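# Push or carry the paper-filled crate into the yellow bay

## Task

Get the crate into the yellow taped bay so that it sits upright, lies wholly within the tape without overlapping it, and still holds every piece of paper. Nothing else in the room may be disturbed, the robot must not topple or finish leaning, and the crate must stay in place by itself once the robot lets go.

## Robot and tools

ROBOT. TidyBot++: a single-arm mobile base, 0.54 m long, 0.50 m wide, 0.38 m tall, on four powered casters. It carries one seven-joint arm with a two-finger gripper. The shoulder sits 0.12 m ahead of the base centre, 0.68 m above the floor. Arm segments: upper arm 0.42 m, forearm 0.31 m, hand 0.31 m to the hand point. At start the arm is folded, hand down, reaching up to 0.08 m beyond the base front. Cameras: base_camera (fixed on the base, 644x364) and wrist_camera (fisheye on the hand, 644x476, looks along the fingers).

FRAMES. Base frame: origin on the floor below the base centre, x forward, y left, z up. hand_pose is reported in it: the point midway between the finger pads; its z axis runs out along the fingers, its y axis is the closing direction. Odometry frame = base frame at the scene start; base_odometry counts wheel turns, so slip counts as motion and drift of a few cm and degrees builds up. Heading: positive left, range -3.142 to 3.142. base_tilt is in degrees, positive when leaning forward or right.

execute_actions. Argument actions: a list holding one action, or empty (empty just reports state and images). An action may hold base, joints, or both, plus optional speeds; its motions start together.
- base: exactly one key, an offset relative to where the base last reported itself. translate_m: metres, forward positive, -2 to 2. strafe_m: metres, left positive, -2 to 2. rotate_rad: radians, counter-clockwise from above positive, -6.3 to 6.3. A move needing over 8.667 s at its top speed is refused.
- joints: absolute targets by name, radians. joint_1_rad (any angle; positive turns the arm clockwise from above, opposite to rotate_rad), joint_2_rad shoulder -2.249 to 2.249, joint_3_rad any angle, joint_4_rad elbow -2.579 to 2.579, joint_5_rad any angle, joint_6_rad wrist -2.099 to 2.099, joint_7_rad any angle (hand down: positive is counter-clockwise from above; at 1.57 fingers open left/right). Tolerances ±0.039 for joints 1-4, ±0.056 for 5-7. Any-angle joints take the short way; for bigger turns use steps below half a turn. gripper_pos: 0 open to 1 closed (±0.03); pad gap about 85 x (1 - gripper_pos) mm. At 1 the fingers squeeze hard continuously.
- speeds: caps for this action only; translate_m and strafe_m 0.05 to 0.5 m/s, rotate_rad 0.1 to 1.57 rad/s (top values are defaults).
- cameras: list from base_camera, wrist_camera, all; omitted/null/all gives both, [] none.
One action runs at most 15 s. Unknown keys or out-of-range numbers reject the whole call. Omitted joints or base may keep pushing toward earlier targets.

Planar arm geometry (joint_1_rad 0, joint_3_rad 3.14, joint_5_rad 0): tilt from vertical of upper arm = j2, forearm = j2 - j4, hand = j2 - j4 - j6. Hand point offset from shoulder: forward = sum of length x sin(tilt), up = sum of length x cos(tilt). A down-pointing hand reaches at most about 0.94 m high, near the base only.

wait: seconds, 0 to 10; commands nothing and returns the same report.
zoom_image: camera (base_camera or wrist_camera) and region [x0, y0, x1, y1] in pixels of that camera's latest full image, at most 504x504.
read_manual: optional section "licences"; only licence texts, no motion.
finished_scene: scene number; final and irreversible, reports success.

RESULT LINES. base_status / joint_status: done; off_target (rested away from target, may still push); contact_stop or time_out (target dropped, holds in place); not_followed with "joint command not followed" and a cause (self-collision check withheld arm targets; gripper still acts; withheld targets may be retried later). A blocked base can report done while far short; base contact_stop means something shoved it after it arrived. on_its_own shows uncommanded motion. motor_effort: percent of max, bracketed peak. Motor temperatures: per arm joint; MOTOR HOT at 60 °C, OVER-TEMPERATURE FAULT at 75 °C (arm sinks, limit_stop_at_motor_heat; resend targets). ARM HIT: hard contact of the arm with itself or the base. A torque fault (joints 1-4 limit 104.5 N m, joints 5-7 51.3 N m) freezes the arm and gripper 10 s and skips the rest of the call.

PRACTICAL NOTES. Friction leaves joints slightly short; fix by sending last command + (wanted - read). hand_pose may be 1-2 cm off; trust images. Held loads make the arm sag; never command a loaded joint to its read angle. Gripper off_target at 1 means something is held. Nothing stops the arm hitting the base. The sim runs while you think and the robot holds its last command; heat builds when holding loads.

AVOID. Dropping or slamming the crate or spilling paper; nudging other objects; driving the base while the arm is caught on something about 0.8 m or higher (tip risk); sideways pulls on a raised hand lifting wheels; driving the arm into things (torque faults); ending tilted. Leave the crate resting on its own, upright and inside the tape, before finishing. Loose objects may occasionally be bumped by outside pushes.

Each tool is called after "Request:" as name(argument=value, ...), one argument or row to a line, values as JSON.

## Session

Request:
execute_actions(
  actions=[
    {"joints":{"joint_6_rad":-0.4}},
  ],
)

Scene clock: 0.93 s.
Motor temperatures (°C, as the motors report them): [37 34 34 37 48 48 50]
base_odometry: x=+0.000 y=+0.000 heading=+0.000 (m, m, rad; odometry frame)
base_tilt: forward=-0.3 right=-0.7 (deg)
base_status: not commanded
joint_positions: joint_1_rad=+0.053 joint_2_rad=-0.336 joint_3_rad=+3.092 joint_4_rad=-2.511 joint_5_rad=+0.012 joint_6_rad=-0.412 joint_7_rad=+1.575 gripper_pos=+0.000
joint_status: all done
motor_effort: joint_1_rad=-1(0) joint_2_rad=-5(5) joint_3_rad=-1(1) joint_4_rad=+18(18) joint_5_rad=-1(1) joint_6_rad=+4(5) joint_7_rad=+1(1) (%)
hand_pose: x=+0.4021 y=-0.0025 z=+0.6353 quat_wxyz=(+0.013, +0.962, +0.006, +0.273) (m; base frame)
pictures: base_camera, wrist_camera
camera_calibration (this result's frames):
wrist_camera: T_world_to_cam=[[-0.0418599, -0.998841, 0.0237488, -0.00053895], [-0.835571, 0.0219656, -0.548943, 0.745923], [0.547785, -0.0428225, -0.835522, 0.445879], [0, 0, 0, 1]] pos_world=[0.379003, 0.00217071, 0.782024]
Images, in order (width x height): base_camera 644x364, wrist_camera 644x476.

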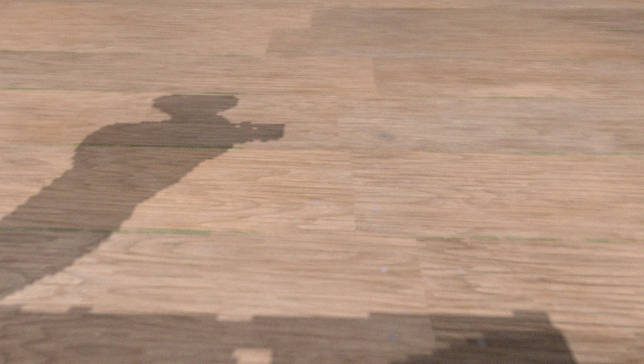

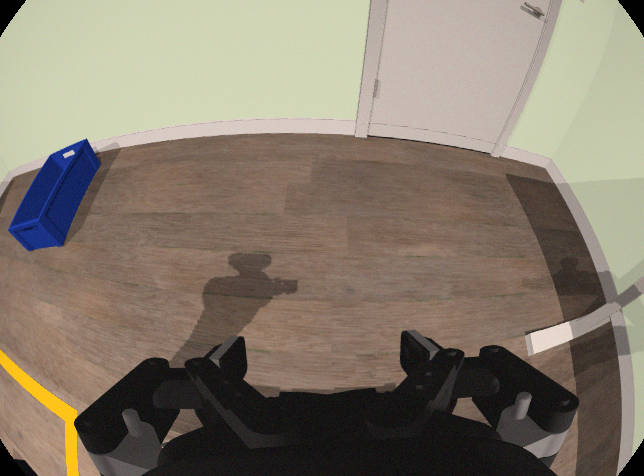

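Similar layout, facing the opposite way.

Request:
execute_actions(
  actions=[
    {"base":{"rotate_rad":1.57},"joints":{"joint_1_rad":-0.01,"joint_3_rad":3.16}},
  ],
)

Scene clock: 8.97 s.
Motor temperatures (°C, as the motors report them): [37 34 34 37 48 48 50]
base_odometry: x=+0.000 y=+0.000 heading=+1.570 (m, m, rad; odometry frame)
base_tilt: forward=-0.3 right=-0.7 (deg)
base_status: done
joint_positions: joint_1_rad=+0.001 joint_2_rad=-0.336 joint_3_rad=+3.148 joint_4_rad=-2.511 joint_5_rad=+0.012 joint_6_rad=-0.412 joint_7_rad=+1.575 gripper_pos=+0.000
joint_status: all done
motor_effort: joint_1_rad=-1(1) joint_2_rad=-5(6) joint_3_rad=-1(0) joint_4_rad=+18(18) joint_5_rad=-1(1) joint_6_rad=+4(4) joint_7_rad=+0(0) (%)
hand_pose: x=+0.4028 y=-0.0023 z=+0.6357 quat_wxyz=(+0.004, +0.962, +0.002, +0.273) (m; base frame)
pictures: base_camera, wrist_camera
camera_calibration (this result's frames):
wrist_camera: T_world_to_cam=[[-0.0440974, -0.999014, 0.00512549, 0.0124318], [-0.835232, 0.034052, -0.548842, 0.746457], [0.548126, -0.0284834, -0.835911, 0.445942], [0, 0, 0, 1]] pos_world=[0.379581, -0.000296862, 0.782391]
Images, in order (width x height): base_camera 644x364, wrist_camera 644x476.

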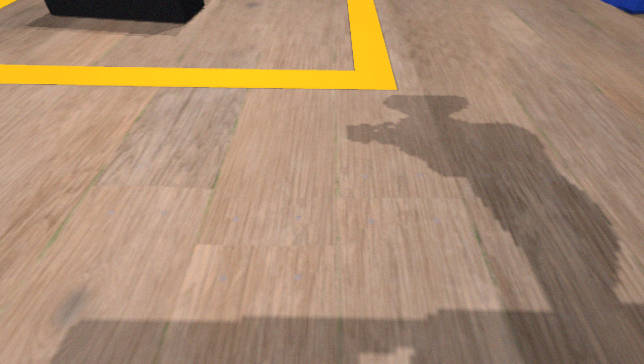

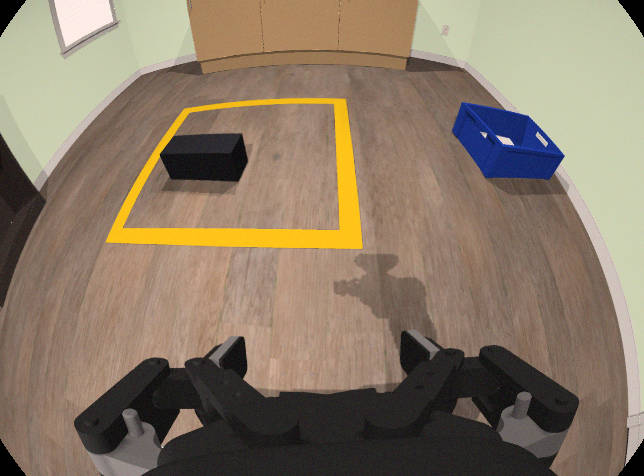

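Request:
execute_actions(
  actions=[
    {"base":{"strafe_m":-1.14},"joints":{"joint_7_rad":0.0,"joint_2_rad":0.95,"joint_4_rad":-1.7,"joint_6_rad":-0.49}},
  ],
  cameras=[],
)

Request:
execute_actions(
  actions=[
    {"base":{"translate_m":0.6}},
  ],
)

Scene clock: 18.93 s.
Motor temperatures (°C, as the motors report them): [37 34 34 37 48 48 50]
base_odometry: x=+1.140 y=+0.000 heading=+1.570 (m, m, rad; odometry frame)
base_tilt: forward=-0.3 right=-0.7 (deg)
base_status: done
joint_positions: joint_1_rad=-0.001 joint_2_rad=+0.946 joint_3_rad=+3.151 joint_4_rad=-1.714 joint_5_rad=+0.012 joint_6_rad=-0.456 joint_7_rad=+0.024 gripper_pos=+0.000
joint_status: all done
motor_effort: joint_1_rad=+0(3) joint_2_rad=-41(42) joint_3_rad=-2(4) joint_4_rad=+9(19) joint_5_rad=-1(0) joint_6_rad=+0(4) joint_7_rad=+1(0) (%)
hand_pose: x=+0.6137 y=-0.0051 z=+0.3380 quat_wxyz=(-0.004, +0.718, -0.696, +0.014) (m; base frame)
pictures: none
No camera images: the call's "cameras" was empty. Leave "cameras" out to get every camera's image.

Scene clock: 21.53 s.
Motor temperatures (°C, as the motors report them): [37 34 34 37 48 48 50]
base_odometry: x=+1.141 y=+0.600 heading=+1.570 (m, m, rad; odometry frame)
base_tilt: forward=-0.3 right=-0.7 (deg)
base_status: done
joint_positions: joint_1_rad=-0.001 joint_2_rad=+0.946 joint_3_rad=+3.151 joint_4_rad=-1.705 joint_5_rad=+0.012 joint_6_rad=-0.461 joint_7_rad=+0.024 gripper_pos=+0.000
joint_status: not commanded
motor_effort: joint_1_rad=-1(0) joint_2_rad=-41(43) joint_3_rad=-2(2) joint_4_rad=+9(10) joint_5_rad=-1(1) joint_6_rad=+0(0) joint_7_rad=+1(1) (%)
hand_pose: x=+0.6172 y=-0.0051 z=+0.3392 quat_wxyz=(-0.005, +0.718, -0.696, +0.015) (m; base frame)
pictures: base_camera, wrist_camera
camera_calibration (this result's frames):
wrist_camera: T_world_to_cam=[[-0.999901, 0.0113717, -0.00825767, 0.620238], [0.0116924, 0.999136, -0.039881, 0.0724782], [0.00779702, -0.0399736, -0.99917, 0.469323], [0, 0, 0, 1]] pos_world=[0.61567, -0.0607082, 0.476946]
Images, in order (width x height): base_camera 644x364, wrist_camera 644x476.

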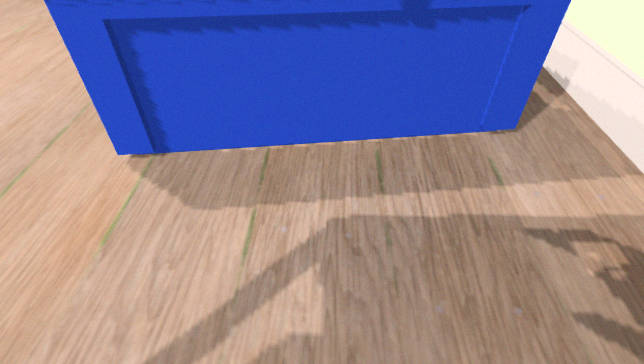

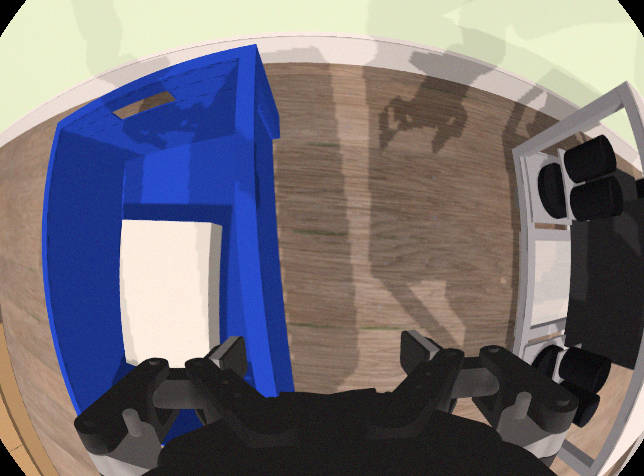

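Request:
execute_actions(
  actions=[
    {"base":{"translate_m":0.08}},
  ],
  cameras=[],
)

Request:
execute_actions(
  actions=[
    {"joints":{"joint_2_rad":1.26,"joint_4_rad":-1.58,"joint_6_rad":-0.31}},
  ],
)

Request:
execute_actions(
  actions=[
    {"joints":{"gripper_pos":1}},
  ],
  cameras=[],
)

Request:
execute_actions(
  actions=[
    {"base":{"translate_m":0.22},"speeds":{"translate_m":0.15}},
  ],
  cameras=[],
)

Request:
execute_actions(
  actions=[
    {"base":{"strafe_m":1.1},"speeds":{"strafe_m":0.2},"joints":{"joint_7_rad":0.3}},
  ],
)

Scene clock: 31.57 s.
Motor temperatures (°C, as the motors report them): [37 34 34 37 48 48 50]
base_odometry: x=+1.141 y=+0.680 heading=+1.570 (m, m, rad; odometry frame)
base_tilt: forward=-0.3 right=-0.7 (deg)
base_status: done
joint_positions: joint_1_rad=-0.001 joint_2_rad=+0.946 joint_3_rad=+3.151 joint_4_rad=-1.701 joint_5_rad=+0.012 joint_6_rad=-0.462 joint_7_rad=+0.024 gripper_pos=+0.000
joint_status: not commanded
motor_effort: joint_1_rad=+0(2) joint_2_rad=-41(43) joint_3_rad=-2(3) joint_4_rad=+9(10) joint_5_rad=-1(1) joint_6_rad=+0(1) joint_7_rad=+1(1) (%)
hand_pose: x=+0.6198 y=-0.0051 z=+0.3399 quat_wxyz=(-0.007, +0.718, -0.696, +0.016) (m; base frame)
pictures: none
No camera images: the call's "cameras" was empty. Leave "cameras" out to get every camera's image.

Scene clock: 33.20 s.
Motor temperatures (°C, as the motors report them): [37 34 34 37 48 48 50]
base_odometry: x=+1.141 y=+0.680 heading=+1.570 (m, m, rad; odometry frame)
base_tilt: forward=-0.3 right=-0.7 (deg)
base_status: not commanded
joint_positions: joint_1_rad=-0.001 joint_2_rad=+1.263 joint_3_rad=+3.151 joint_4_rad=-1.593 joint_5_rad=+0.012 joint_6_rad=-0.343 joint_7_rad=+0.024 gripper_pos=+0.000
joint_status: all done
motor_effort: joint_1_rad=-1(0) joint_2_rad=-43(46) joint_3_rad=-2(2) joint_4_rad=+5(8) joint_5_rad=-1(1) joint_6_rad=-1(1) joint_7_rad=+1(1) (%)
hand_pose: x=+0.5909 y=-0.0051 z=+0.1970 quat_wxyz=(+0.025, +0.718, -0.695, -0.016) (m; base frame)
pictures: base_camera, wrist_camera
camera_calibration (this result's frames):
wrist_camera: T_world_to_cam=[[-0.996945, 0.00888145, 0.0775992, 0.574005], [0.00575343, 0.999165, -0.040441, 0.0707135], [-0.0778936, -0.039871, -0.996164, 0.377499], [0, 0, 0, 1]] pos_world=[0.601249, -0.0607012, 0.334368]
Images, in order (width x height): base_camera 644x364, wrist_camera 644x476.

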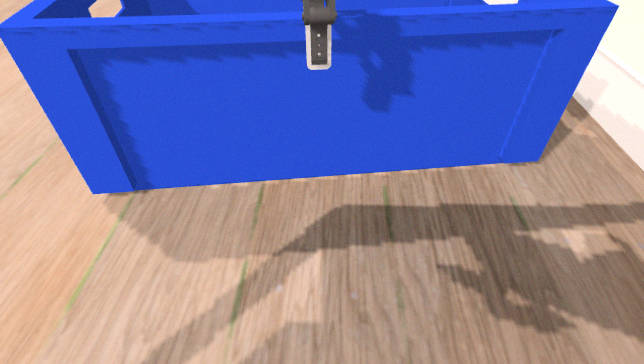

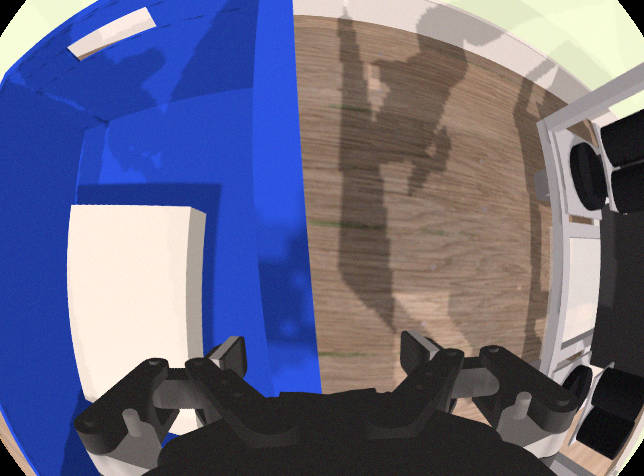

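Scene clock: 34.30 s.
Motor temperatures (°C, as the motors report them): [37 34 34 37 48 48 50]
base_odometry: x=+1.141 y=+0.680 heading=+1.570 (m, m, rad; odometry frame)
base_tilt: forward=-0.3 right=-0.7 (deg)
base_status: not commanded
joint_positions: joint_1_rad=-0.003 joint_2_rad=+1.258 joint_3_rad=+3.151 joint_4_rad=-1.582 joint_5_rad=+0.014 joint_6_rad=-0.326 joint_7_rad=+0.024 gripper_pos=+0.781
joint_status: gripper_pos off_target (ended at +0.781, target +1.000)
motor_effort: joint_1_rad=+1(2) joint_2_rad=-41(43) joint_3_rad=-2(3) joint_4_rad=+6(8) joint_5_rad=-4(5) joint_6_rad=-2(5) joint_7_rad=-2(3) (%)
hand_pose: x=+0.6054 y=-0.0043 z=+0.2000 quat_wxyz=(+0.013, +0.720, -0.694, -0.004) (m; base frame)
pictures: none
No camera images: the call's "cameras" was empty. Leave "cameras" out to get every camera's image.

Scene clock: 36.47 s.
Motor temperatures (°C, as the motors report them): [37 34 34 37 48 48 50]
base_odometry: x=+1.141 y=+0.900 heading=+1.570 (m, m, rad; odometry frame)
base_tilt: forward=-0.3 right=-0.7 (deg)
base_status: done
joint_positions: joint_1_rad=-0.007 joint_2_rad=+1.255 joint_3_rad=+3.152 joint_4_rad=-1.597 joint_5_rad=+0.014 joint_6_rad=-0.324 joint_7_rad=+0.024 gripper_pos=+0.782
joint_status: not commanded
motor_effort: joint_1_rad=-1(2) joint_2_rad=-43(46) joint_3_rad=-3(3) joint_4_rad=+7(16) joint_5_rad=-1(4) joint_6_rad=-2(3) joint_7_rad=+0(3) (%)
hand_pose: x=+0.5981 y=-0.0029 z=+0.1999 quat_wxyz=(+0.017, +0.721, -0.692, -0.007) (m; base frame)
pictures: none
No camera images: the call's "cameras" was empty. Leave "cameras" out to get every camera's image.

Scene clock: 42.77 s.
Motor temperatures (°C, as the motors report them): [37 34 34 37 48 48 50]
base_odometry: x=+0.041 y=+0.901 heading=+1.569 (m, m, rad; odometry frame)
base_tilt: forward=-0.3 right=-0.8 (deg)
base_status: done
joint_positions: joint_1_rad=+0.037 joint_2_rad=+1.259 joint_3_rad=+3.203 joint_4_rad=-1.581 joint_5_rad=-0.012 joint_6_rad=-0.311 joint_7_rad=+0.246 gripper_pos=+0.784
joint_status: all done
motor_effort: joint_1_rad=-7(15) joint_2_rad=-42(47) joint_3_rad=-6(12) joint_4_rad=+4(7) joint_5_rad=+3(6) joint_6_rad=-3(5) joint_7_rad=+6(10) (%)
hand_pose: x=+0.6083 y=-0.0533 z=+0.1997 quat_wxyz=(+0.025, +0.767, -0.641, +0.013) (m; base frame)
pictures: base_camera, wrist_camera
camera_calibration (this result's frames):
wrist_camera: T_world_to_cam=[[-0.990164, -0.134263, 0.0393497, 0.587525], [-0.137034, 0.987396, -0.0791843, 0.212902], [-0.0282222, -0.0837977, -0.996083, 0.347096], [0, 0, 0, 1]] pos_world=[0.620717, -0.10225, 0.339476]
Images, in order (width x height): base_camera 644x364, wrist_camera 644x476.

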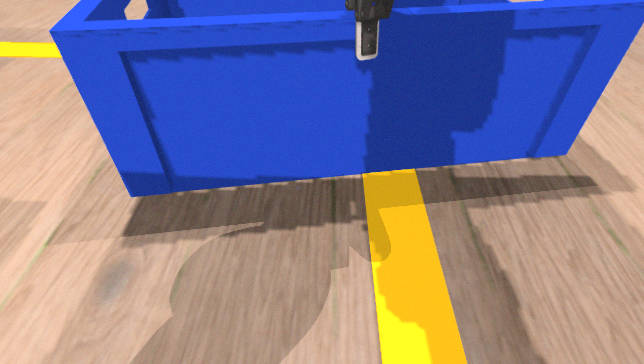

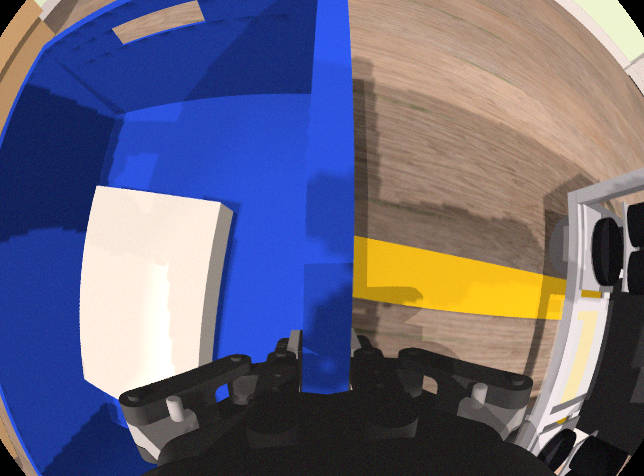

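Request:
execute_actions(
  actions=[
    {"base":{"translate_m":-0.08},"speeds":{"translate_m":0.1},"joints":{"joint_7_rad":0.13}},
  ],
  cameras=[],
)

Request:
execute_actions(
  actions=[
    {"base":{"strafe_m":0.2},"speeds":{"strafe_m":0.15}},
  ],
)

Scene clock: 47.87 s.
Motor temperatures (°C, as the motors report them): [37 35 34 37 48 48 50]
base_odometry: x=+0.041 y=+0.821 heading=+1.570 (m, m, rad; odometry frame)
base_tilt: forward=-0.3 right=-0.7 (deg)
base_status: done
joint_positions: joint_1_rad=+0.010 joint_2_rad=+1.263 joint_3_rad=+3.187 joint_4_rad=-1.558 joint_5_rad=+0.002 joint_6_rad=-0.307 joint_7_rad=+0.142 gripper_pos=+0.784
joint_status: all done
motor_effort: joint_1_rad=-1(7) joint_2_rad=-44(48) joint_3_rad=-3(6) joint_4_rad=+4(5) joint_5_rad=-1(4) joint_6_rad=-1(6) joint_7_rad=+1(5) (%)
hand_pose: x=+0.6230 y=-0.0321 z=+0.1996 quat_wxyz=(+0.012, +0.748, -0.663, +0.020) (m; base frame)
pictures: none
No camera images: the call's "cameras" was empty. Leave "cameras" out to get every camera's image.

Scene clock: 49.90 s.
Motor temperatures (°C, as the motors report them): [37 35 34 37 48 48 50]
base_odometry: x=-0.159 y=+0.821 heading=+1.570 (m, m, rad; odometry frame)
base_tilt: forward=-0.3 right=-0.7 (deg)
base_status: done
joint_positions: joint_1_rad=+0.035 joint_2_rad=+1.263 joint_3_rad=+3.205 joint_4_rad=-1.564 joint_5_rad=+0.006 joint_6_rad=-0.307 joint_7_rad=+0.118 gripper_pos=+0.784
joint_status: not commanded
motor_effort: joint_1_rad=-9(12) joint_2_rad=-42(46) joint_3_rad=-7(12) joint_4_rad=+6(6) joint_5_rad=+3(3) joint_6_rad=+0(2) joint_7_rad=+6(6) (%)
hand_pose: x=+0.6182 y=-0.0552 z=+0.1996 quat_wxyz=(+0.021, +0.731, -0.681, +0.023) (m; base frame)
pictures: base_camera, wrist_camera
camera_calibration (this result's frames):
wrist_camera: T_world_to_cam=[[-0.999467, -0.027875, 0.0169646, 0.613124], [-0.0292853, 0.995555, -0.0895185, 0.15199], [-0.0143939, -0.0899677, -0.995841, 0.338114], [0, 0, 0, 1]] pos_world=[0.622115, -0.103804, 0.339913]
Images, in order (width x height): base_camera 644x364, wrist_camera 644x476.

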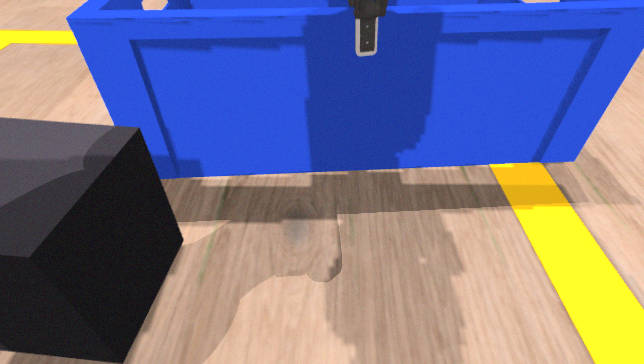

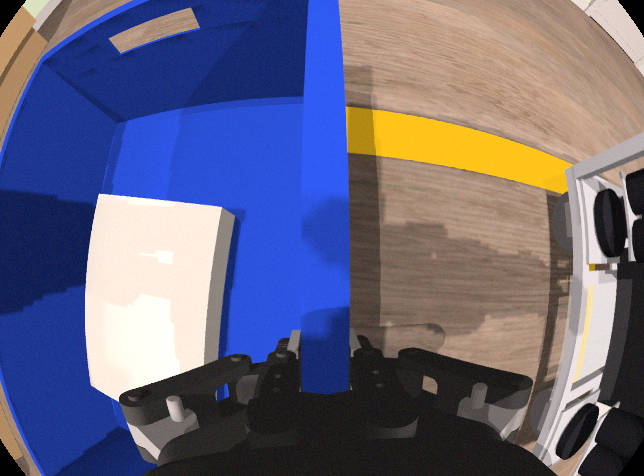

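Request:
execute_actions(
  actions=[
    {"base":{"strafe_m":0.25},"speeds":{"strafe_m":0.15}},
  ],
  cameras=[],
)

Request:
execute_actions(
  actions=[
    {"joints":{"gripper_pos":0.45,"joint_1_rad":0.035,"joint_3_rad":3.2}},
  ],
  cameras=[],
)

Request:
execute_actions(
  actions=[
    {"joints":{"joint_2_rad":0.6,"joint_4_rad":-1.45,"joint_6_rad":-0.95}},
  ],
)

Scene clock: 56.77 s.
Motor temperatures (°C, as the motors report them): [37 35 34 37 48 48 50]
base_odometry: x=-0.409 y=+0.822 heading=+1.570 (m, m, rad; odometry frame)
base_tilt: forward=-0.3 right=-0.7 (deg)
base_status: done
joint_positions: joint_1_rad=+0.041 joint_2_rad=+1.263 joint_3_rad=+3.210 joint_4_rad=-1.565 joint_5_rad=+0.006 joint_6_rad=-0.307 joint_7_rad=+0.115 gripper_pos=+0.784
joint_status: not commanded
motor_effort: joint_1_rad=-9(15) joint_2_rad=-43(46) joint_3_rad=-7(13) joint_4_rad=+5(6) joint_5_rad=+3(3) joint_6_rad=-1(3) joint_7_rad=+6(7) (%)
hand_pose: x=+0.6168 y=-0.0619 z=+0.1996 quat_wxyz=(+0.024, +0.727, -0.686, +0.024) (m; base frame)
pictures: none
No camera images: the call's "cameras" was empty. Leave "cameras" out to get every camera's image.

Scene clock: 57.60 s.
Motor temperatures (°C, as the motors report them): [37 35 34 37 48 48 50]
base_odometry: x=-0.409 y=+0.822 heading=+1.570 (m, m, rad; odometry frame)
base_tilt: forward=-0.3 right=-0.7 (deg)
base_status: not commanded
joint_positions: joint_1_rad=+0.038 joint_2_rad=+1.263 joint_3_rad=+3.210 joint_4_rad=-1.567 joint_5_rad=+0.004 joint_6_rad=-0.307 joint_7_rad=+0.115 gripper_pos=+0.450
joint_status: all done
motor_effort: joint_1_rad=+0(9) joint_2_rad=-44(47) joint_3_rad=+0(7) joint_4_rad=+6(7) joint_5_rad=-1(4) joint_6_rad=+0(2) joint_7_rad=+1(6) (%)
hand_pose: x=+0.6156 y=-0.0598 z=+0.1993 quat_wxyz=(+0.024, +0.728, -0.685, +0.023) (m; base frame)
pictures: none
No camera images: the call's "cameras" was empty. Leave "cameras" out to get every camera's image.

Scene clock: 59.50 s.
Motor temperatures (°C, as the motors report them): [37 35 34 37 48 48 50]
base_odometry: x=-0.409 y=+0.822 heading=+1.570 (m, m, rad; odometry frame)
base_tilt: forward=-0.3 right=-0.8 (deg)
base_status: not commanded
joint_positions: joint_1_rad=+0.038 joint_2_rad=+0.601 joint_3_rad=+3.210 joint_4_rad=-1.463 joint_5_rad=+0.004 joint_6_rad=-0.919 joint_7_rad=+0.115 gripper_pos=+0.450
joint_status: all done
motor_effort: joint_1_rad=+0(1) joint_2_rad=-40(47) joint_3_rad=-1(0) joint_4_rad=+16(17) joint_5_rad=-1(0) joint_6_rad=+1(1) joint_7_rad=+1(1) (%)
hand_pose: x=+0.6810 y=-0.0571 z=+0.5729 quat_wxyz=(-0.034, +0.714, -0.695, +0.075) (m; base frame)
pictures: base_camera, wrist_camera
camera_calibration (this result's frames):
wrist_camera: T_world_to_cam=[[-0.990764, 0.0122968, -0.135039, 0.752967], [0.0233808, 0.996456, -0.0808041, 0.148342], [0.133567, -0.0832151, -0.98754, 0.605453], [0, 0, 0, 1]] pos_world=[0.661676, -0.106693, 0.711575]
Images, in order (width x height): base_camera 644x364, wrist_camera 644x476.

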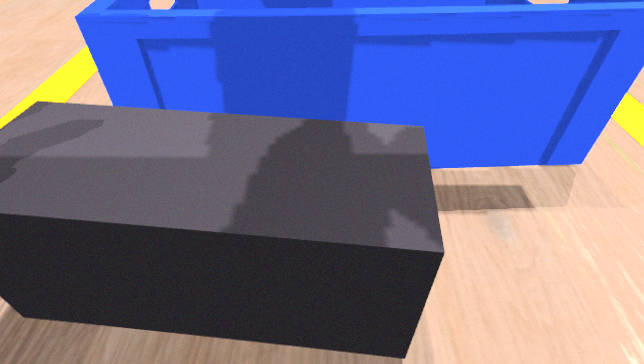

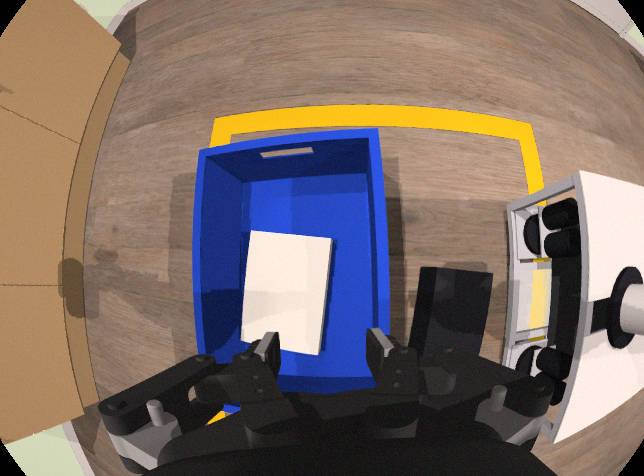

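Request:
finished_scene(
  scene=2,
)

The scene is finished: the task was done.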